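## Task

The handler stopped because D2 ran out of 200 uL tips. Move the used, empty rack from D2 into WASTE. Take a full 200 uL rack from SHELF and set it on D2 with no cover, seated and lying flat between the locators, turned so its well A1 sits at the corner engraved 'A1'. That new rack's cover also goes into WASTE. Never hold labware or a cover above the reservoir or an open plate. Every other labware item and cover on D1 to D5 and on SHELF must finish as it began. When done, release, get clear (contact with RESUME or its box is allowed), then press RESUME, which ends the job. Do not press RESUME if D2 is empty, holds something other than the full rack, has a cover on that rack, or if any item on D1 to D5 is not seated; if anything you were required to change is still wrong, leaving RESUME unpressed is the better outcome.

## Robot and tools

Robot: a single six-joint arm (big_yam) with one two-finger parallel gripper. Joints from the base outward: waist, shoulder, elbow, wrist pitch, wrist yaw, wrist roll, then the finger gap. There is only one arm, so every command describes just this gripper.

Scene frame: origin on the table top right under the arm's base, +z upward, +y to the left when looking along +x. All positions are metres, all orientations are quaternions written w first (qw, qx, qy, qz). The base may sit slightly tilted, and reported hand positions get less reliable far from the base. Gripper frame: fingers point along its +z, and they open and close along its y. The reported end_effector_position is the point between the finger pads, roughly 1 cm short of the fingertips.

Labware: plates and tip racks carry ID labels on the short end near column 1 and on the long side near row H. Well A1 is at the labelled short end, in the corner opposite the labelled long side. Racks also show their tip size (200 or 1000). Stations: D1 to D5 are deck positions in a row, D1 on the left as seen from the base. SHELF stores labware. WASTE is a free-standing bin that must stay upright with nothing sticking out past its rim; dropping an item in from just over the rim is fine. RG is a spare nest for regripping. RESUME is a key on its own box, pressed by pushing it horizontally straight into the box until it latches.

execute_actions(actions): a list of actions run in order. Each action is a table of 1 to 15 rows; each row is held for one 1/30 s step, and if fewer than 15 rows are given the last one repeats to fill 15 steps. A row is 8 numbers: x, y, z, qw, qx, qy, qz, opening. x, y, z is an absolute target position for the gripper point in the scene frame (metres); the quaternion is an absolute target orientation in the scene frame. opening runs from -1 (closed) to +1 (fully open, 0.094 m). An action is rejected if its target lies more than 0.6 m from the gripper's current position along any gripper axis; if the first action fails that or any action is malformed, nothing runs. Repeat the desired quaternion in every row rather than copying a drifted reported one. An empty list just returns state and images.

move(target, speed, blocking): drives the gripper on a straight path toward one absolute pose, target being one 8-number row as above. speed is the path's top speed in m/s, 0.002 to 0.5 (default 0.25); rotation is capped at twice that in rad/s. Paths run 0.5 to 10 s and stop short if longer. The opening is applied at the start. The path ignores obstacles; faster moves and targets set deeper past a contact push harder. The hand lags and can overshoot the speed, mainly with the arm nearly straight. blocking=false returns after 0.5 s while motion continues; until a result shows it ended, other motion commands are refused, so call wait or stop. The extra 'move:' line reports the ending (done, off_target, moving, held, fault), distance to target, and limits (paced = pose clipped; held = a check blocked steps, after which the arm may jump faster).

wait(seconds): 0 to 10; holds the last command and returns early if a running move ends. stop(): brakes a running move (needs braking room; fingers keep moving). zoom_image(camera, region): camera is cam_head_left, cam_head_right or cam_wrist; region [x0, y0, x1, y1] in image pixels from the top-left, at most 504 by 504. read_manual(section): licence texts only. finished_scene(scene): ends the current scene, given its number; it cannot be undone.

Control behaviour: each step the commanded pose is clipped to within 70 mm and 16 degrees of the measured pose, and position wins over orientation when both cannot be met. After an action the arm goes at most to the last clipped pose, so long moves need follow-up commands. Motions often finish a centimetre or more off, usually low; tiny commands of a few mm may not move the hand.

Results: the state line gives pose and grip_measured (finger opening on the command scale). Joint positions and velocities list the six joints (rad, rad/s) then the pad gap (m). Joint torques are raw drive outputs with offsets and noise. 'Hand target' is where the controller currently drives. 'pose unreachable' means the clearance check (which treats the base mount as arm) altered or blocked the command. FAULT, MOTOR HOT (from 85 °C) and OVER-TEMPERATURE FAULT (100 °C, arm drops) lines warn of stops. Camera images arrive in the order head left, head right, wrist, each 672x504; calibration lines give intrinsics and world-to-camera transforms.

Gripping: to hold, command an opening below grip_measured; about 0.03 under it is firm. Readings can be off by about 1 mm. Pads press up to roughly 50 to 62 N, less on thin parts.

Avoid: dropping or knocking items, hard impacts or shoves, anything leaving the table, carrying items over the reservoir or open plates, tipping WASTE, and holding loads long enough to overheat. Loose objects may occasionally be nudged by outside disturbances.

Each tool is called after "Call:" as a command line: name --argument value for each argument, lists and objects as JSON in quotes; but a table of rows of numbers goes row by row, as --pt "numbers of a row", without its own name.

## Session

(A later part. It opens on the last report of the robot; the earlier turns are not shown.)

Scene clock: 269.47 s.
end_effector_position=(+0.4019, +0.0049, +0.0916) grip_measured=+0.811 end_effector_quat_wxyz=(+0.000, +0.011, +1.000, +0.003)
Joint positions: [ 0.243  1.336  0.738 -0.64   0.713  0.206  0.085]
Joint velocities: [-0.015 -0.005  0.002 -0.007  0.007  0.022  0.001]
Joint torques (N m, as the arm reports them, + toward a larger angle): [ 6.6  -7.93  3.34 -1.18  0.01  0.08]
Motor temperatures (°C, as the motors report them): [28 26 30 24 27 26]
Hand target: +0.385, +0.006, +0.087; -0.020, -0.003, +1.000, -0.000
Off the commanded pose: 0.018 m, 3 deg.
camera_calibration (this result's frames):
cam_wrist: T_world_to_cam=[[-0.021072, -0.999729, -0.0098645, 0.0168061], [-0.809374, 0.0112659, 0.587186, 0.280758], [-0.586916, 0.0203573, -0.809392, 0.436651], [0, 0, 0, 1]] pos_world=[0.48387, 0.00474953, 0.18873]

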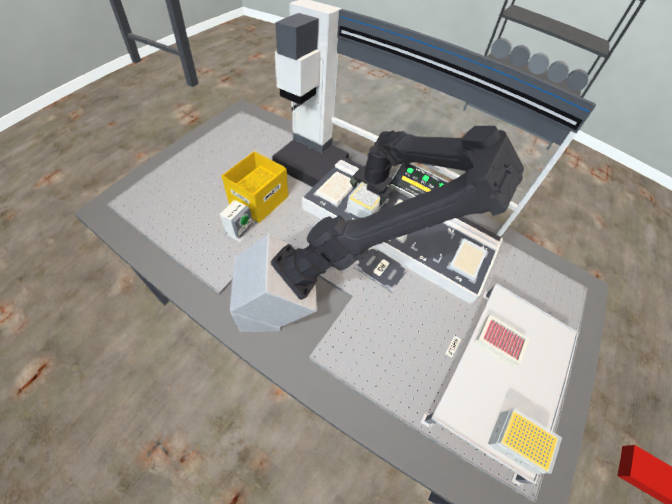

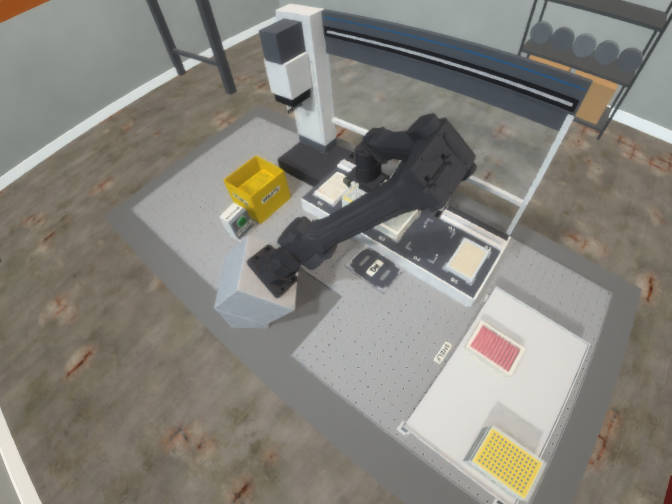

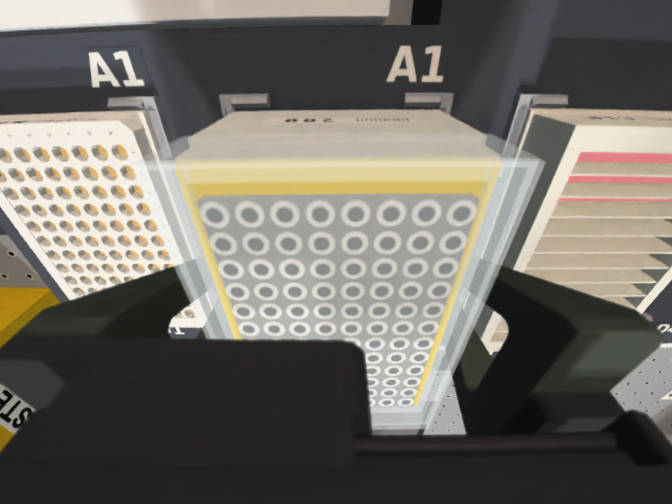

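Call:
execute_actions --actions '[[[0.395,0.0055,0.082,-0.008,0,1,0,0.74],[0.395,0.0055,0.082,-0.008,0,1,0,0.74],[0.395,0.0055,0.082,-0.008,0,1,0,0.74],[0.395,0.0055,0.082,-0.008,0,1,0,0.74],[0.395,0.0055,0.082,-0.008,0,1,0,0.74],[0.395,0.0055,0.082,-0.008,0,1,0,0.74],[0.395,0.0055,0.082,-0.008,0,1,0,1]]]'

Call:
move --target '[0.421,0.003,0.142,0.015,0.025,1,0.005,1]' --speed 0.06

Call:
zoom_image --camera "cam_head_left" --region '[320, 140, 440, 230]'

Scene clock: 277.40 s.
end_effector_position=(+0.4032, +0.0051, +0.0915) grip_measured=+1.000 end_effector_quat_wxyz=(+0.003, +0.009, +1.000, +0.003)
Joint positions: [ 0.243  1.337  0.738 -0.633  0.714  0.199  0.094]
Joint velocities: [-0.015 -0.015  0.027  0.002 -0.037  0.037  0.   ]
Joint torques (N m, as the arm reports them, + toward a larger angle): [ 5.63 -6.8   3.64  0.46  0.03 -0.15]
Motor temperatures (°C, as the motors report them): [28 26 30 24 27 26]
Hand target: +0.395, +0.005, +0.083; -0.008, +0.000, +1.000, -0.000
Off the commanded pose: 0.013 m, 2 deg.
camera_calibration (this result's frames):
cam_wrist: T_world_to_cam=[[-0.0178023, -0.999787, -0.0104088, 0.0158128], [-0.812114, 0.00838642, 0.583438, 0.283279], [-0.583227, 0.0188396, -0.812091, 0.43607], [0, 0, 0, 1]] pos_world=[0.484664, 0.00521836, 0.189017]

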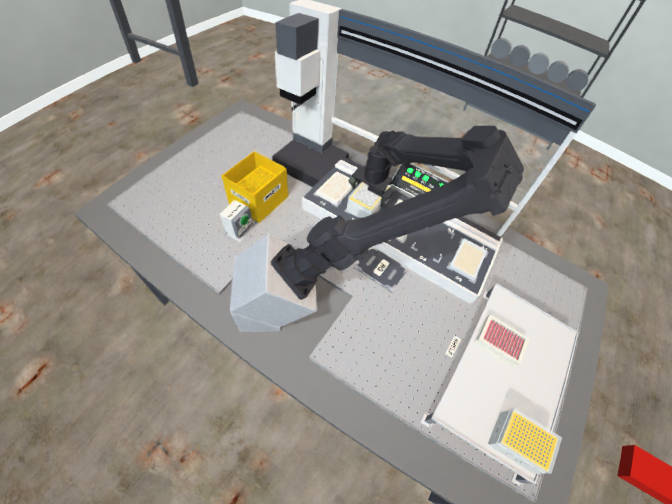

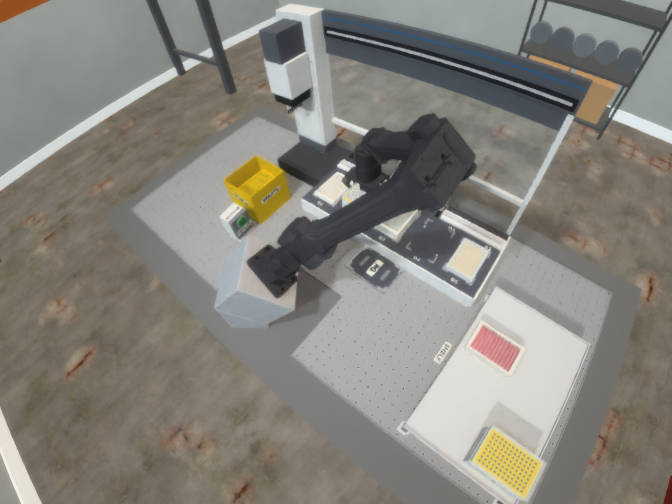

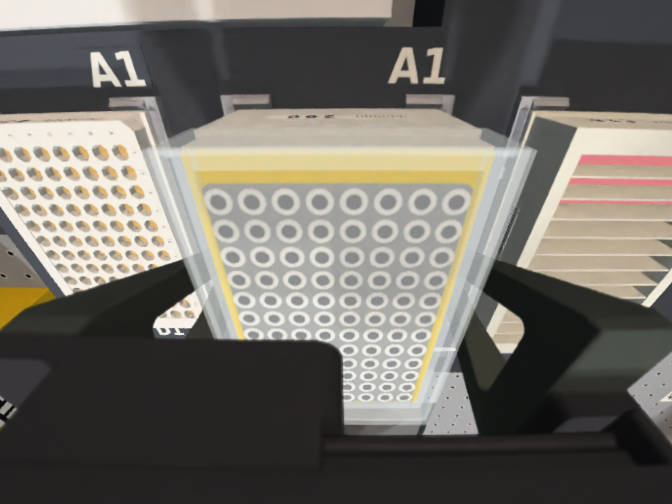

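Scene clock: 278.63 s.
end_effector_position=(+0.4046, +0.0052, +0.1301) grip_measured=+1.000 end_effector_quat_wxyz=(+0.000, +0.008, +1.000, +0.000)
Joint positions: [ 0.321  1.285  0.781 -0.803  0.742  0.302  0.094]
Joint velocities: [-0.005 -0.005 -0.007 -0.007 -0.051  0.037  0.   ]
Joint torques (N m, as the arm reports them, + toward a larger angle): [ 6.85 -8.42  7.69 -0.25  0.24  0.14]
Motor temperatures (°C, as the motors report them): [28 26 30 24 27 26]
Hand target: +0.422, +0.003, +0.141; +0.015, +0.025, +1.000, +0.005
Off the commanded pose: 0.020 m, 3 deg.
move: off_target
camera_calibration (this result's frames):
cam_wrist: T_world_to_cam=[[-0.016257, -0.999859, -0.00431081, 0.0148846], [-0.809322, 0.0106271, 0.58727, 0.26025], [-0.587141, 0.0130361, -0.80938, 0.469551], [0, 0, 0, 1]] pos_world=[0.486561, 0.00599568, 0.227272]

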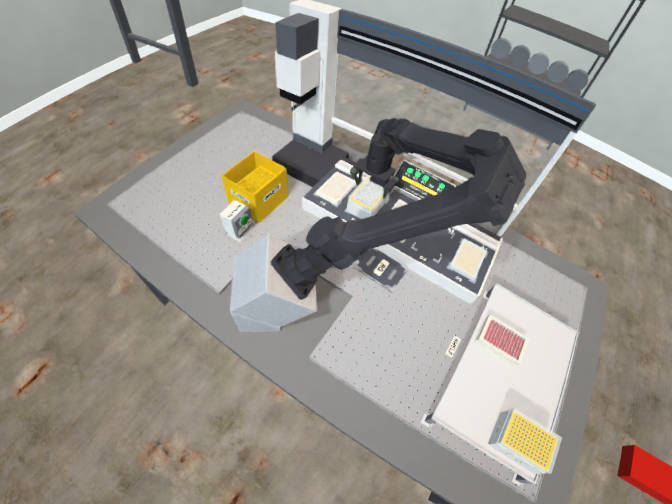

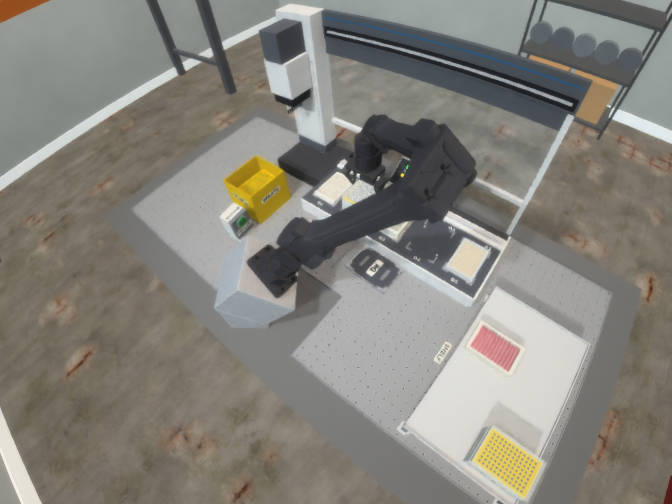

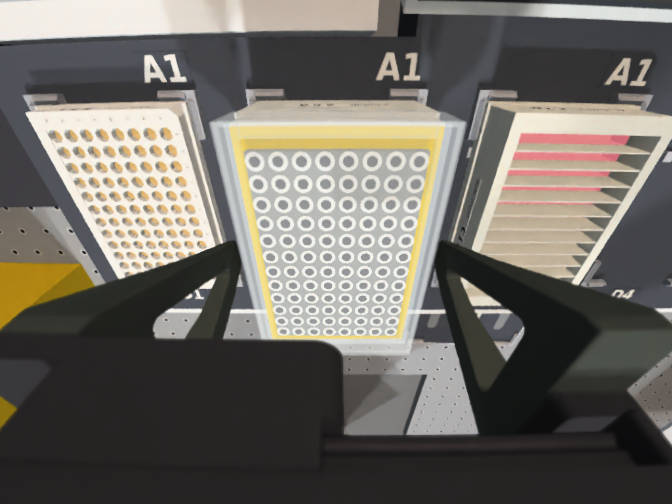

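Region (320, 140, 440, 230) of cam_head_left's 672x504 image, scaled by 4.200, with more detail than that image has; it fills the top 378 rows of this view, and the rest is white.

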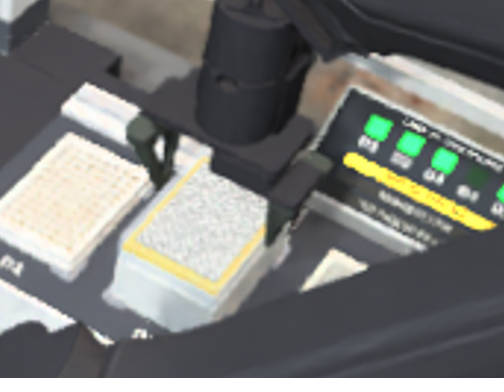

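Call:
execute_actions --actions '[[[0.421,0.003,0.142,0.015,0.025,1,0.005,0.77]],[[0.421,0.003,0.145,0.015,0.025,1,0.005,0.77],[0.421,0.003,0.148,0.015,0.025,1,0.005,0.77],[0.421,0.003,0.151,0.015,0.025,1,0.005,0.77],[0.421,0.003,0.154,0.015,0.025,1,0.005,0.77],[0.421,0.003,0.157,0.015,0.025,1,0.005,0.77],[0.421,0.003,0.160,0.015,0.025,1,0.005,0.77],[0.421,0.003,0.163,0.015,0.025,1,0.005,0.77],[0.421,0.003,0.166,0.015,0.025,1,0.005,0.77],[0.421,0.003,0.169,0.015,0.025,1,0.005,0.77],[0.421,0.003,0.172,0.015,0.025,1,0.005,0.77],[0.421,0.003,0.175,0.015,0.025,1,0.005,0.77],[0.421,0.003,0.178,0.015,0.025,1,0.005,0.77],[0.421,0.003,0.181,0.015,0.025,1,0.005,0.77]],[[0.421,0.003,0.184,0.015,0.025,1,0.005,0.77]]]'

Scene clock: 288.77 s.
end_effector_position=(+0.4028, +0.0053, +0.1700) grip_measured=+0.804 end_effector_quat_wxyz=(-0.001, +0.007, +1.000, -0.001)
Joint positions: [ 0.406  1.241  0.828 -0.977  0.762  0.417  0.085]
Joint velocities: [-0.015 -0.015  0.007 -0.002 -0.037 -0.022 -0.   ]
Joint torques (N m, as the arm reports them, + toward a larger angle): [ 6.92 -7.23  8.63 -0.31  0.24  0.12]
Motor temperatures (°C, as the motors report them): [28 26 31 24 27 26]
Hand target: +0.421, +0.003, +0.184; +0.015, +0.025, +1.000, +0.005
Off the commanded pose: 0.023 m, 3 deg.
camera_calibration (this result's frames):
cam_wrist: T_world_to_cam=[[-0.0135915, -0.999907, -0.00103823, 0.0134744], [-0.807368, 0.0103618, 0.589957, 0.234119], [-0.589892, 0.00885667, -0.807434, 0.501508], [0, 0, 0, 1]] pos_world=[0.485039, 0.00660551, 0.266829]

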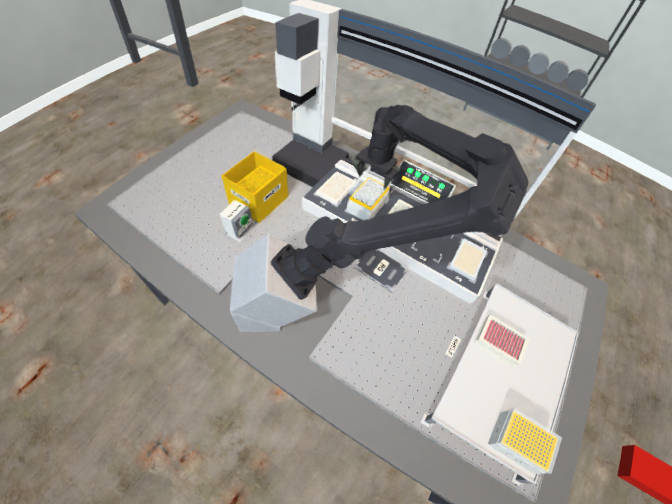

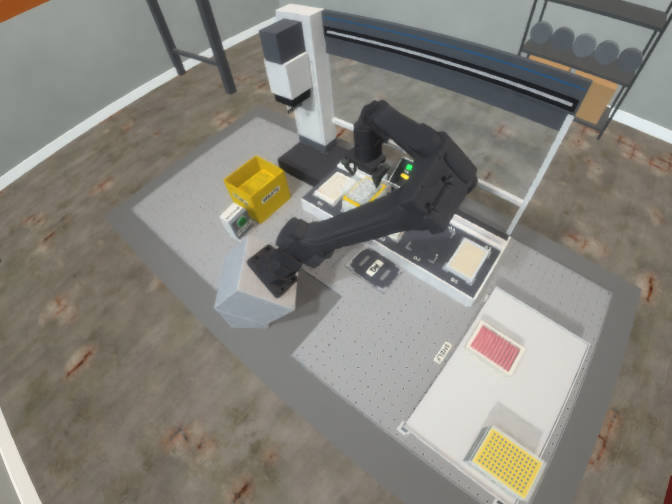

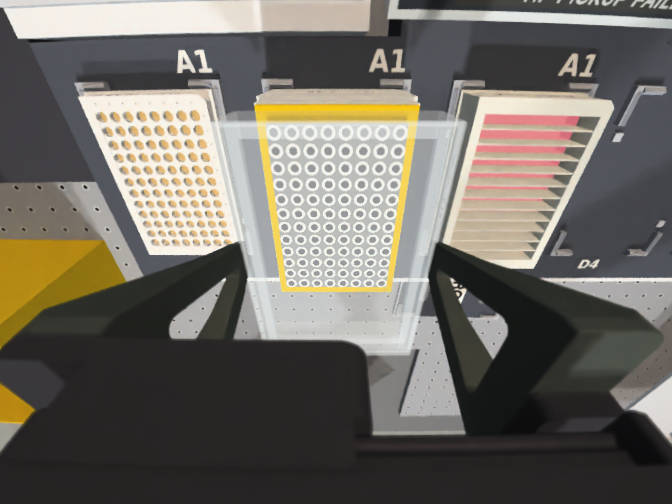

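Call:
move --target '[0.24,0.006,0.175,0,0.01,1,0,0.77]' --speed 0.18

Call:
move --target '[0.245,0.36,0.21,0,0.025,1,0,0.77]' --speed 0.22

Call:
move --target '[0.241,0.341,0.148,0,0.02,1,0,0.77]' --speed 0.08

Scene clock: 295.37 s.
end_effector_position=(+0.2441, +0.0061, +0.1778) grip_measured=+0.804 end_effector_quat_wxyz=(-0.000, +0.009, +1.000, -0.001)
Joint positions: [ 0.667  0.988  0.469 -1.123  0.777  0.784  0.085]
Joint velocities: [-0.015 -0.005  0.012  0.012 -0.022  0.037 -0.   ]
Joint torques (N m, as the arm reports them, + toward a larger angle): [ 3.57 -0.62  5.63 -0.33  0.26  0.13]
Motor temperatures (°C, as the motors report them): [28 26 31 24 27 26]
Hand target: +0.240, +0.005, +0.178; -0.000, +0.010, +1.000, -0.003
Off the commanded pose: 0.005 m, 0 deg.
move: done
camera_calibration (this result's frames):
cam_wrist: T_world_to_cam=[[-0.0187615, -0.999822, -0.00185388, 0.0135429], [-0.80842, 0.0140787, 0.588437, 0.10186], [-0.588307, 0.0125387, -0.808541, 0.413987], [0, 0, 0, 1]] pos_world=[0.326151, 0.00691562, 0.274812]

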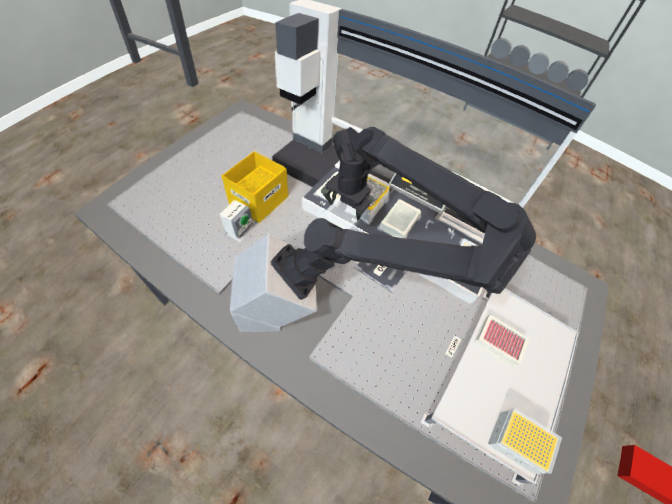

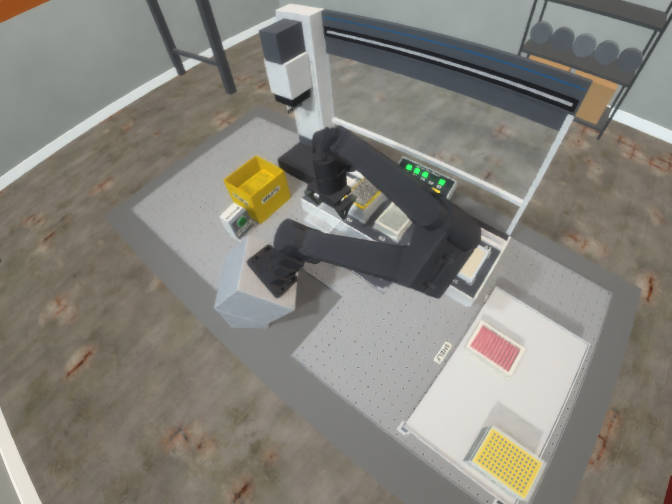

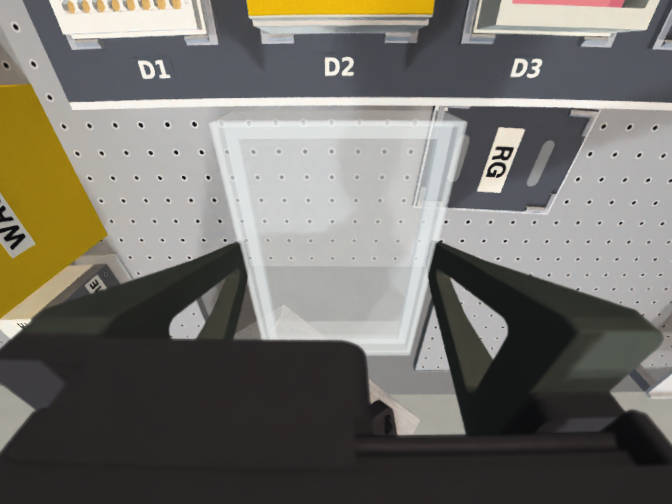

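Scene clock: 297.37 s.
end_effector_position=(+0.2420, +0.3437, +0.1978) grip_measured=+0.804 end_effector_quat_wxyz=(-0.000, +0.014, +1.000, -0.011)
Joint positions: [ 1.094  2.102  1.151 -1.088  0.67   1.363  0.085]
Joint velocities: [-0.005 -0.005  0.017 -0.027 -0.007  0.022 -0.   ]
Joint torques (N m, as the arm reports them, + toward a larger angle): [ 11.45 -10.21   9.33  -0.43   0.07   0.11]
Motor temperatures (°C, as the motors report them): [28 26 31 24 27 26]
Hand target: +0.248, +0.356, +0.204; +0.001, +0.026, +1.000, -0.004
Off the commanded pose: 0.021 m, 2 deg.
move: off_target
camera_calibration (this result's frames):
cam_wrist: T_world_to_cam=[[-0.0289687, -0.999396, 0.0192105, 0.349272], [-0.808247, 0.0347272, 0.587819, 0.0766443], [-0.588131, 0.00150152, -0.808764, 0.428499], [0, 0, 0, 1]] pos_world=[0.324079, 0.345756, 0.294792]

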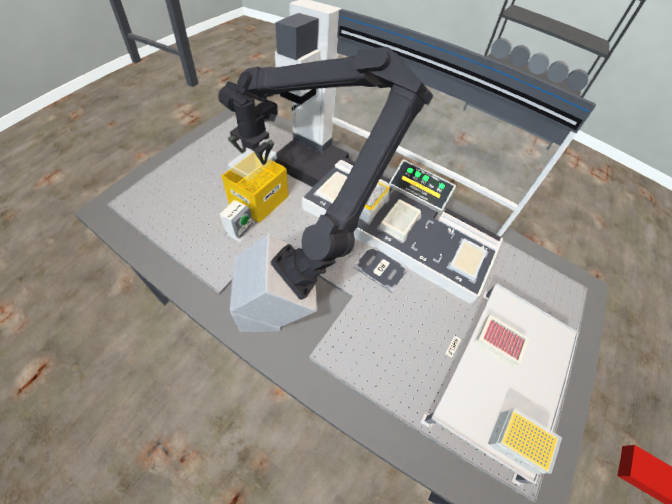

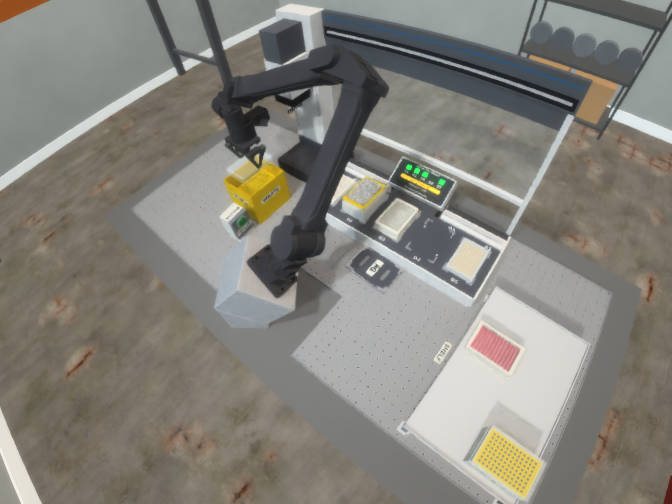

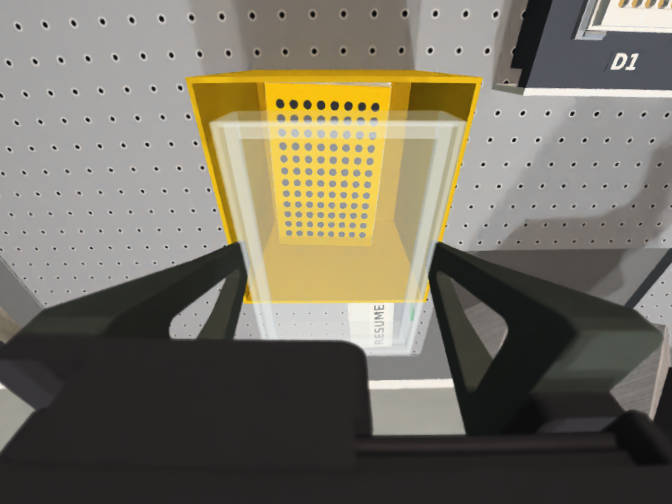

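Scene clock: 298.33 s.
end_effector_position=(+0.2462, +0.3459, +0.1658) grip_measured=+0.804 end_effector_quat_wxyz=(+0.006, +0.030, +0.999, +0.016)
Joint positions: [ 1.043  2.102  1.08  -0.908  0.689  1.29   0.085]
Joint velocities: [-0.024 -0.005 -0.002 -0.002 -0.037 -0.022 -0.001]
Joint torques (N m, as the arm reports them, + toward a larger angle): [ 9.5  -9.12  5.08  0.55  0.31 -0.13]
Motor temperatures (°C, as the motors report them): [28 26 31 24 27 26]
Hand target: +0.240, +0.340, +0.149; -0.001, +0.020, +1.000, +0.001
Off the commanded pose: 0.019 m, 2 deg.
move: off_target
camera_calibration (this result's frames):
cam_wrist: T_world_to_cam=[[-0.0604125, -0.997544, -0.0354438, 0.368335], [-0.815223, 0.0288187, 0.57843, 0.104107], [-0.575988, 0.063839, -0.814962, 0.38162], [0, 0, 0, 1]] pos_world=[0.326931, 0.340068, 0.263842]

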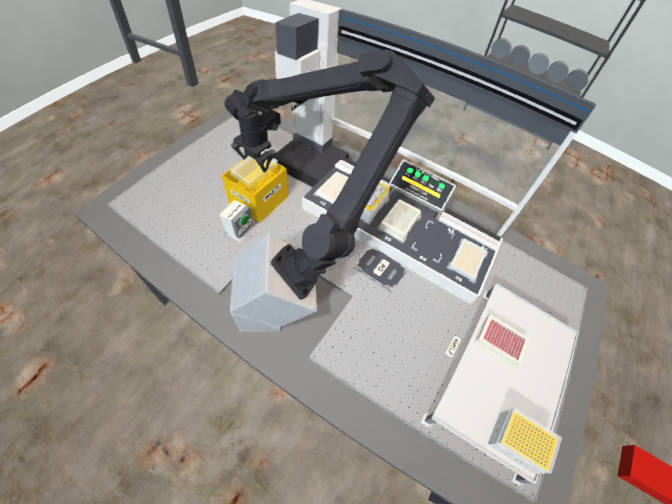

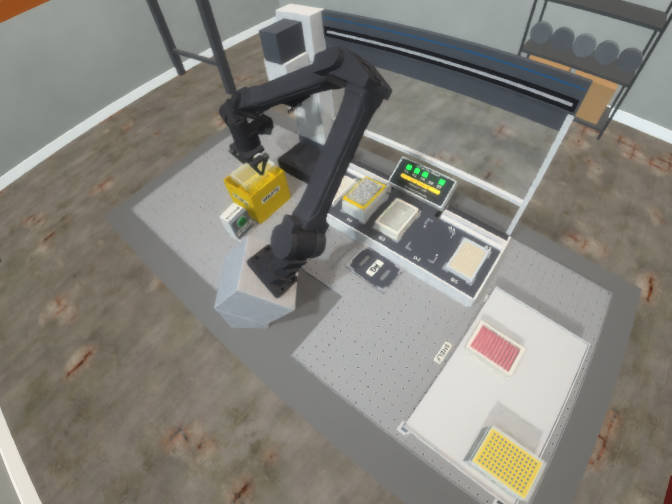

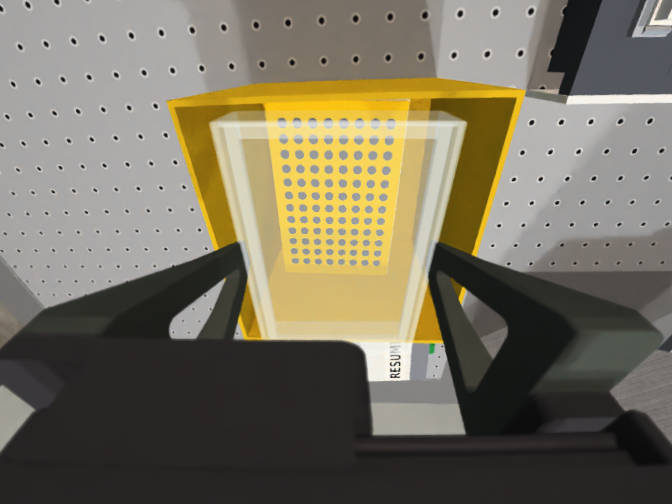

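Call:
execute_actions --actions '[[[0.238,0.34,0.147,0,0.015,1,0,0.77],[0.236,0.34,0.146,0,0.015,1,0,0.77],[0.234,0.34,0.144,0,0.015,1,0,0.77],[0.233,0.34,0.141,0,0.015,1,0,0.77],[0.233,0.34,0.138,0,0.015,1,0,0.77],[0.233,0.34,0.135,0,0.015,1,0,0.77],[0.233,0.34,0.132,0,0.015,1,0,0.77],[0.233,0.34,0.129,0,0.015,1,0,0.77],[0.233,0.34,0.126,0,0.015,1,0,0.77],[0.233,0.34,0.123,0,0.015,1,0,0.77],[0.233,0.34,0.120,0,0.015,1,0,0.77],[0.233,0.34,0.117,0,0.015,1,0,0.77],[0.233,0.34,0.114,0,0.015,1,0,0.77],[0.233,0.34,0.111,0,0.015,1,0,0.77],[0.233,0.34,0.108,0,0.015,1,0,0.77]],[[0.233,0.34,0.108,0,0.015,1,0,0.77]]]'

Scene clock: 306.47 s.
end_effector_position=(+0.2379, +0.3456, +0.1229) grip_measured=+0.804 end_effector_quat_wxyz=(+0.006, +0.023, +1.000, +0.012)
Joint positions: [ 0.995  2.16   1.035 -0.775  0.708  1.222  0.085]
Joint velocities: [-0.024 -0.015 -0.002  0.002 -0.081  0.022  0.001]
Joint torques (N m, as the arm reports them, + toward a larger angle): [  9.59 -10.     4.53   0.44   0.3   -0.14]
Motor temperatures (°C, as the motors report them): [28 26 31 24 27 26]
Hand target: +0.232, +0.339, +0.109; -0.000, +0.015, +1.000, -0.000
Off the commanded pose: 0.017 m, 2 deg.
camera_calibration (this result's frames):
cam_wrist: T_world_to_cam=[[-0.0461645, -0.998527, -0.0285021, 0.362138], [-0.815983, 0.0212354, 0.577686, 0.125055], [-0.576229, 0.0499258, -0.815762, 0.346889], [0, 0, 0, 1]] pos_world=[0.318648, 0.34163, 0.221058]

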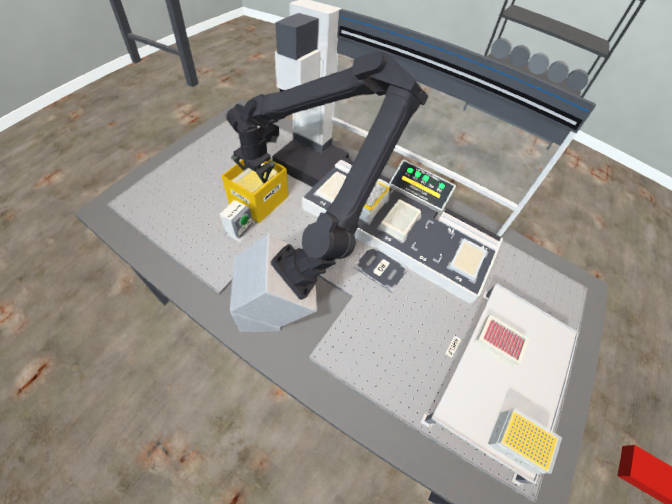

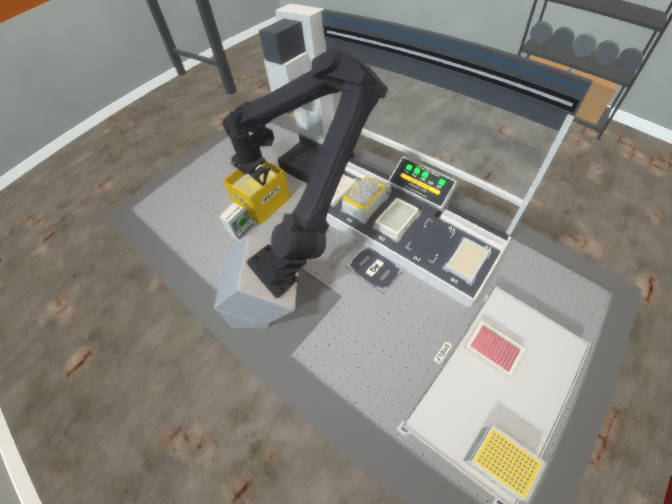

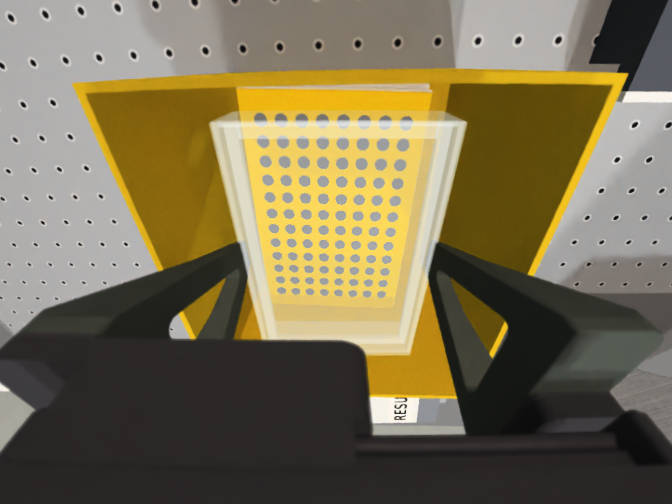

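Call:
execute_actions --actions '[[[0.233,0.34,0.11,0,0.015,1,0,1]]]'

Call:
move --target '[0.24,0.34,0.185,0,0.015,1,0,1]'

Call:
move --target '[0.12,0.21,0.16,0,0,0.976,0.216,-1]'

Scene clock: 320.10 s.
end_effector_position=(+0.2379, +0.3456, +0.1229) grip_measured=+1.000 end_effector_quat_wxyz=(+0.006, +0.023, +1.000, +0.012)
Joint positions: [ 0.995  2.16   1.035 -0.775  0.708  1.221  0.094]
Joint velocities: [ 0.005 -0.024  0.007  0.012  0.007  0.007  0.   ]
Joint torques (N m, as the arm reports them, + toward a larger angle): [  9.61 -10.09   4.74   0.17   0.29  -0.12]
Motor temperatures (°C, as the motors report them): [28 26 30 24 27 26]
Hand target: +0.233, +0.340, +0.111; -0.000, +0.015, +1.000, -0.000
Off the commanded pose: 0.015 m, 2 deg.
camera_calibration (this result's frames):
cam_wrist: T_world_to_cam=[[-0.0454024, -0.998562, -0.0284928, 0.361968], [-0.81601, 0.020619, 0.57767, 0.125276], [-0.576252, 0.049478, -0.815773, 0.34705], [0, 0, 0, 1]] pos_world=[0.318649, 0.341693, 0.221059]

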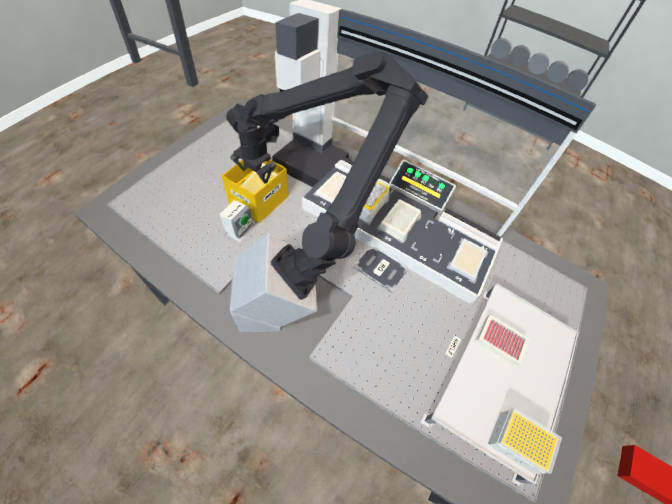

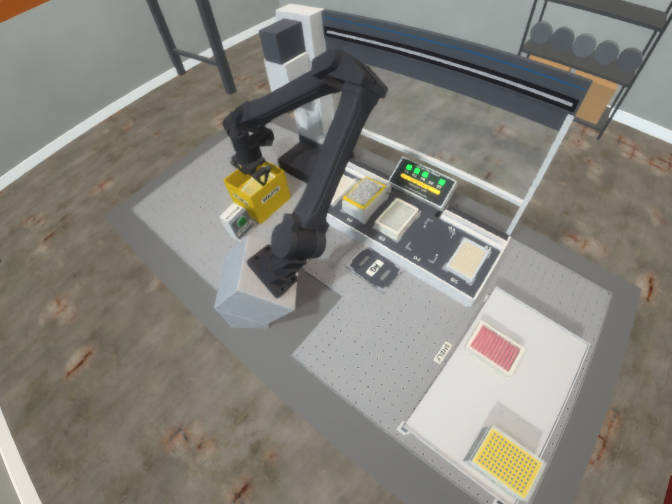

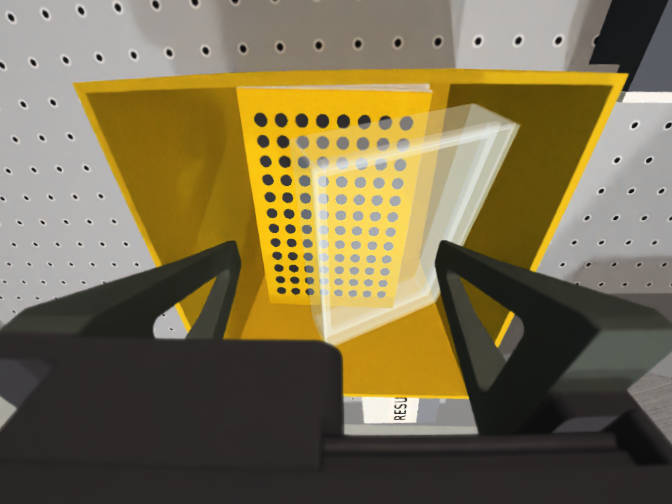

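Scene clock: 320.97 s.
end_effector_position=(+0.2313, +0.3306, +0.1771) grip_measured=+1.000 end_effector_quat_wxyz=(-0.000, -0.001, +1.000, -0.010)
Joint positions: [ 1.077  2.091  1.074 -1.006  0.677  1.311  0.094]
Joint velocities: [-0.005  0.024 -0.002 -0.012  0.037  0.007  0.   ]
Joint torques (N m, as the arm reports them, + toward a larger angle): [ 10.5  -10.89   8.74  -0.36   0.09   0.12]
Motor temperatures (°C, as the motors report them): [28 26 30 24 27 26]
Hand target: +0.241, +0.341, +0.185; +0.001, +0.015, +1.000, -0.001
Off the commanded pose: 0.015 m, 2 deg.
move: off_target
camera_calibration (this result's frames):
cam_wrist: T_world_to_cam=[[0.00153756, -0.999872, 0.0159164, 0.329964], [-0.808423, 0.00812559, 0.588546, 0.089319], [-0.5886, -0.0137721, -0.808307, 0.410547], [0, 0, 0, 1]] pos_world=[0.313348, 0.33485, 0.274028]

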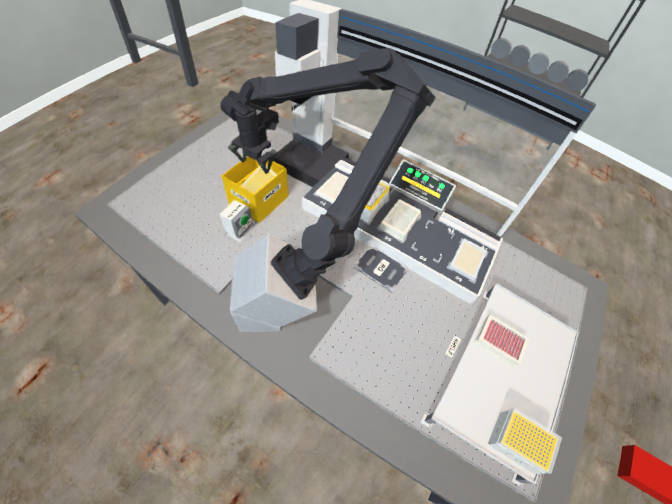

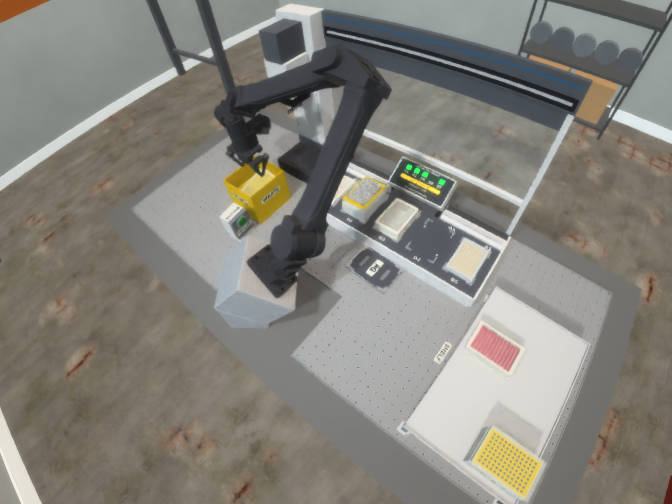

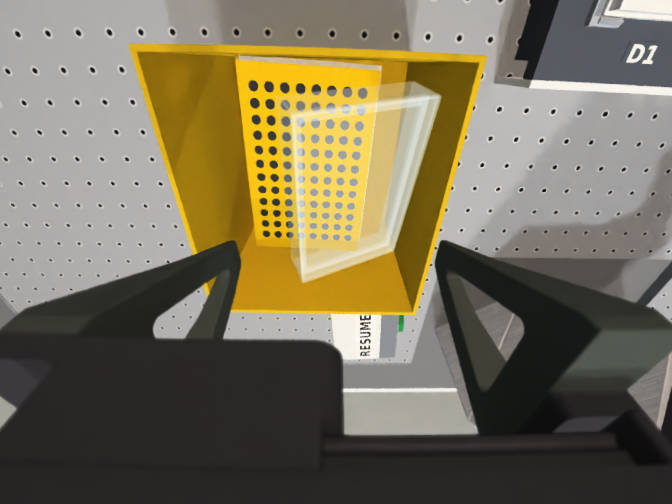

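Scene clock: 322.37 s.
end_effector_position=(+0.1220, +0.2091, +0.1623) grip_measured=-0.986 end_effector_quat_wxyz=(-0.006, +0.006, +0.978, +0.211)
Joint positions: [ 1.175  1.581  0.345 -0.351  0.495  1.162  0.001]
Joint velocities: [-0.005 -0.005  0.017  0.002 -0.066  0.037 -0.   ]
Joint torques (N m, as the arm reports them, + toward a larger angle): [ 5.55 -2.51  5.84  1.21 -0.11 -0.23]
Motor temperatures (°C, as the motors report them): [28 26 30 24 27 26]
Hand target: +0.120, +0.210, +0.163; -0.003, -0.002, +0.976, +0.216
Off the commanded pose: 0.003 m, 1 deg.
move: done
camera_calibration (this result's frames):
cam_wrist: T_world_to_cam=[[-0.0152709, -0.909785, -0.414799, 0.262017], [-0.803662, -0.235649, 0.54644, 0.0679349], [-0.59489, 0.341703, -0.727561, 0.245918], [0, 0, 0, 1]] pos_world=[0.204892, 0.170357, 0.250483]

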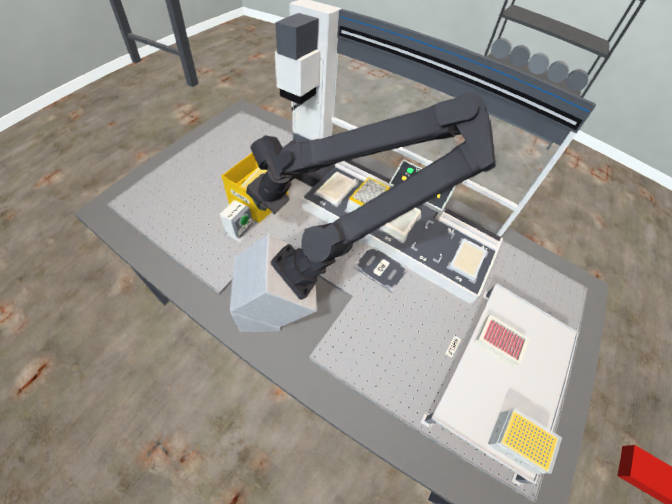

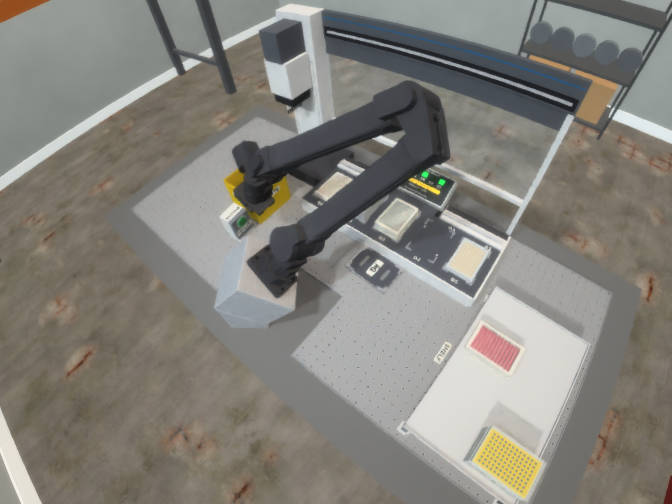

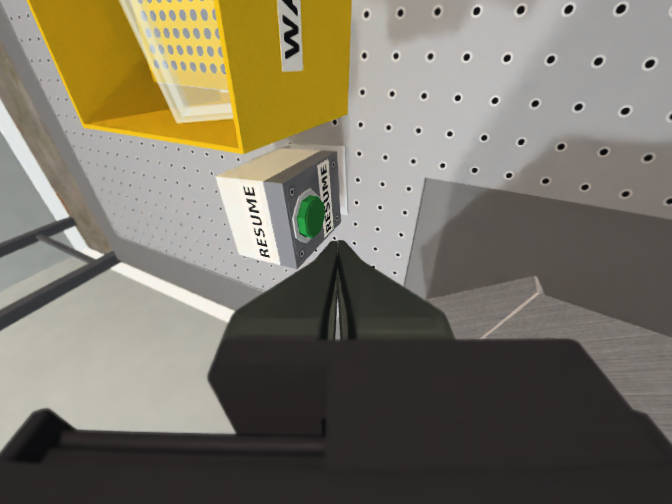

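Call:
move --target '[0.093,0.225,0.078,0,0,0.976,0.216,-1]' --speed 0.15

Call:
zoom_image --camera "cam_head_left" --region '[200, 150, 320, 250]'

Scene clock: 328.47 s.
end_effector_position=(+0.0940, +0.2292, +0.0849) grip_measured=-0.986 end_effector_quat_wxyz=(+0.003, +0.003, +0.975, +0.222)
Joint positions: [1.07  2.    0.278 0.224 0.495 1.016 0.001]
Joint velocities: [ 0.005 -0.024  0.017  0.002  0.066 -0.007 -0.   ]
Joint torques (N m, as the arm reports them, + toward a larger angle): [ 4.71 -4.47  2.29  1.29 -0.18 -0.18]
Motor temperatures (°C, as the motors report them): [28 26 30 24 27 26]
Hand target: +0.092, +0.223, +0.080; -0.001, -0.000, +0.976, +0.217
Off the commanded pose: 0.008 m, 1 deg.
move: done
camera_calibration (this result's frames):
cam_wrist: T_world_to_cam=[[-0.00401013, -0.89978, -0.436325, 0.2462], [-0.813111, -0.251053, 0.525188, 0.0985869], [-0.582095, 0.356887, -0.730615, 0.161728], [0, 0, 0, 1]] pos_world=[0.17529, 0.188558, 0.173807]

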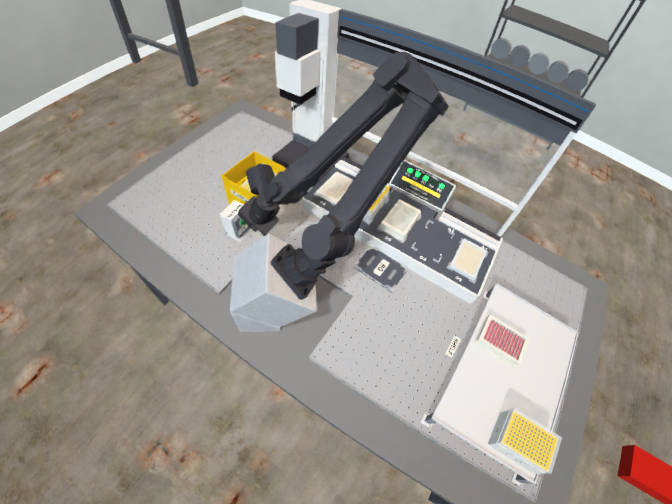

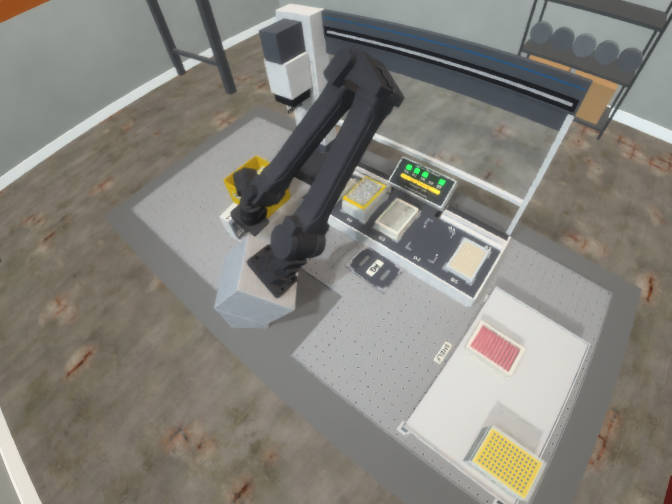

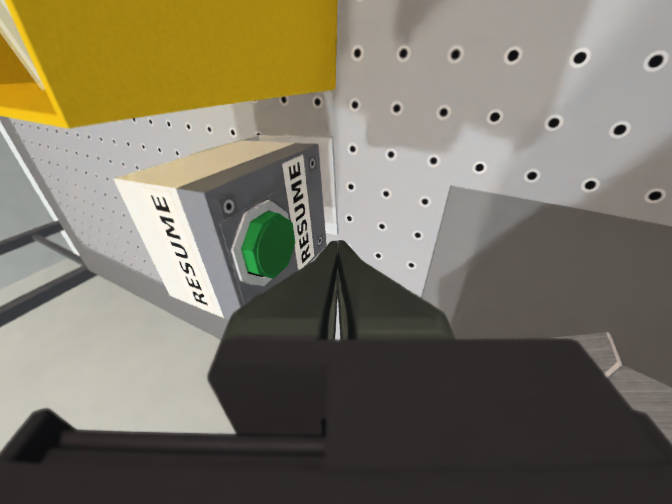

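Region (200, 150, 320, 250) of cam_head_left's 672x504 image, scaled by 4.200, with more detail than that image has.

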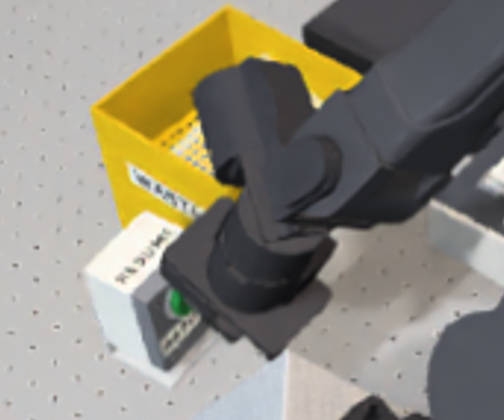

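Call:
move --target '[0.093,0.285,0.092,0,0,0.976,0.216,-1]' --speed 0.04

Scene clock: 336.03 s.
end_effector_position=(+0.0872, +0.2542, +0.0833) grip_measured=-0.986 end_effector_quat_wxyz=(-0.003, -0.011, +0.981, +0.195)
Joint positions: [1.123 2.074 0.38  0.101 0.507 1.084 0.001]
Joint velocities: [-0.024  0.015 -0.007 -0.017  0.007 -0.051  0.   ]
Joint torques (N m, as the arm reports them, + toward a larger angle): [ 7.95 -4.31  7.42  0.76 -0.41  0.06]
Motor temperatures (°C, as the motors report them): [28 26 30 24 27 26]
Hand target: +0.094, +0.283, +0.092; +0.000, -0.000, +0.976, +0.216
Off the commanded pose: 0.032 m, 3 deg.
move: off_target
camera_calibration (this result's frames):
cam_wrist: T_world_to_cam=[[0.0199227, -0.922265, -0.386045, 0.267469], [-0.802154, -0.245222, 0.544441, 0.0962356], [-0.596785, 0.29882, -0.744684, 0.164872], [0, 0, 0, 1]] pos_world=[0.17026, 0.221009, 0.173638]

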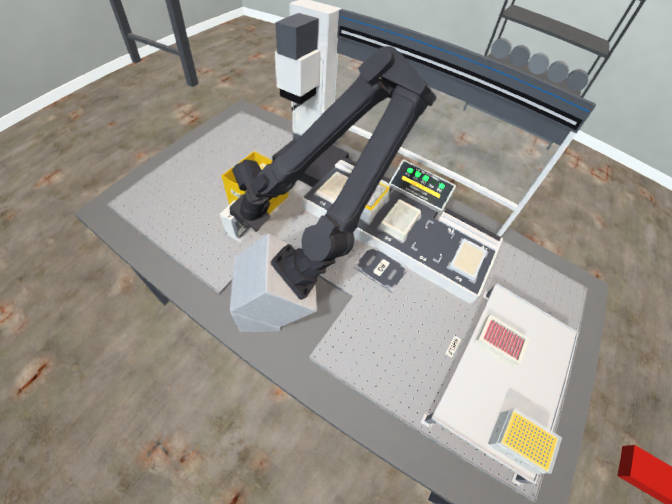

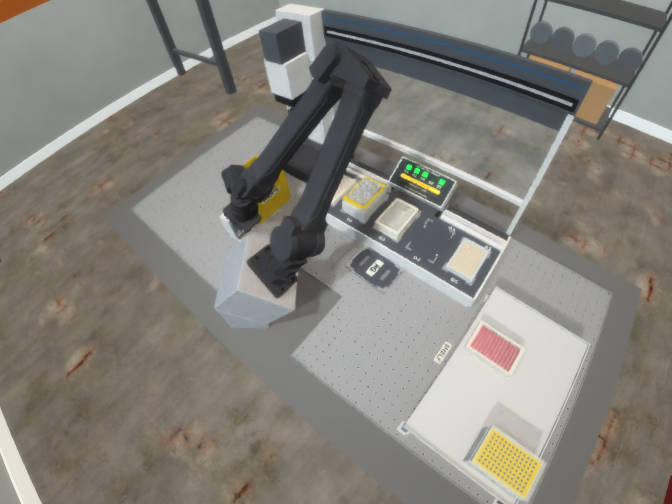

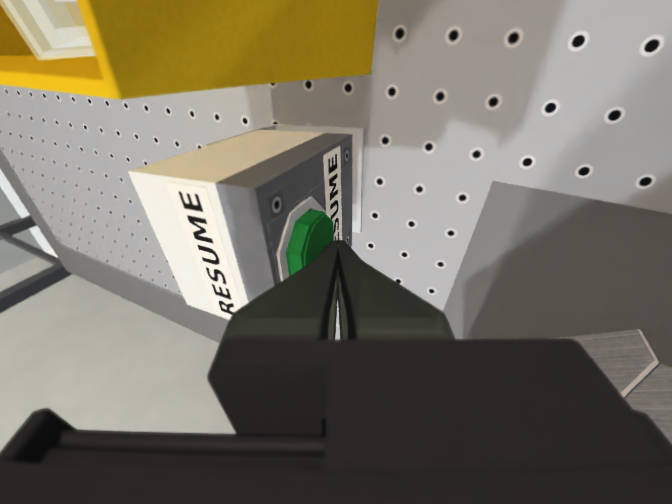

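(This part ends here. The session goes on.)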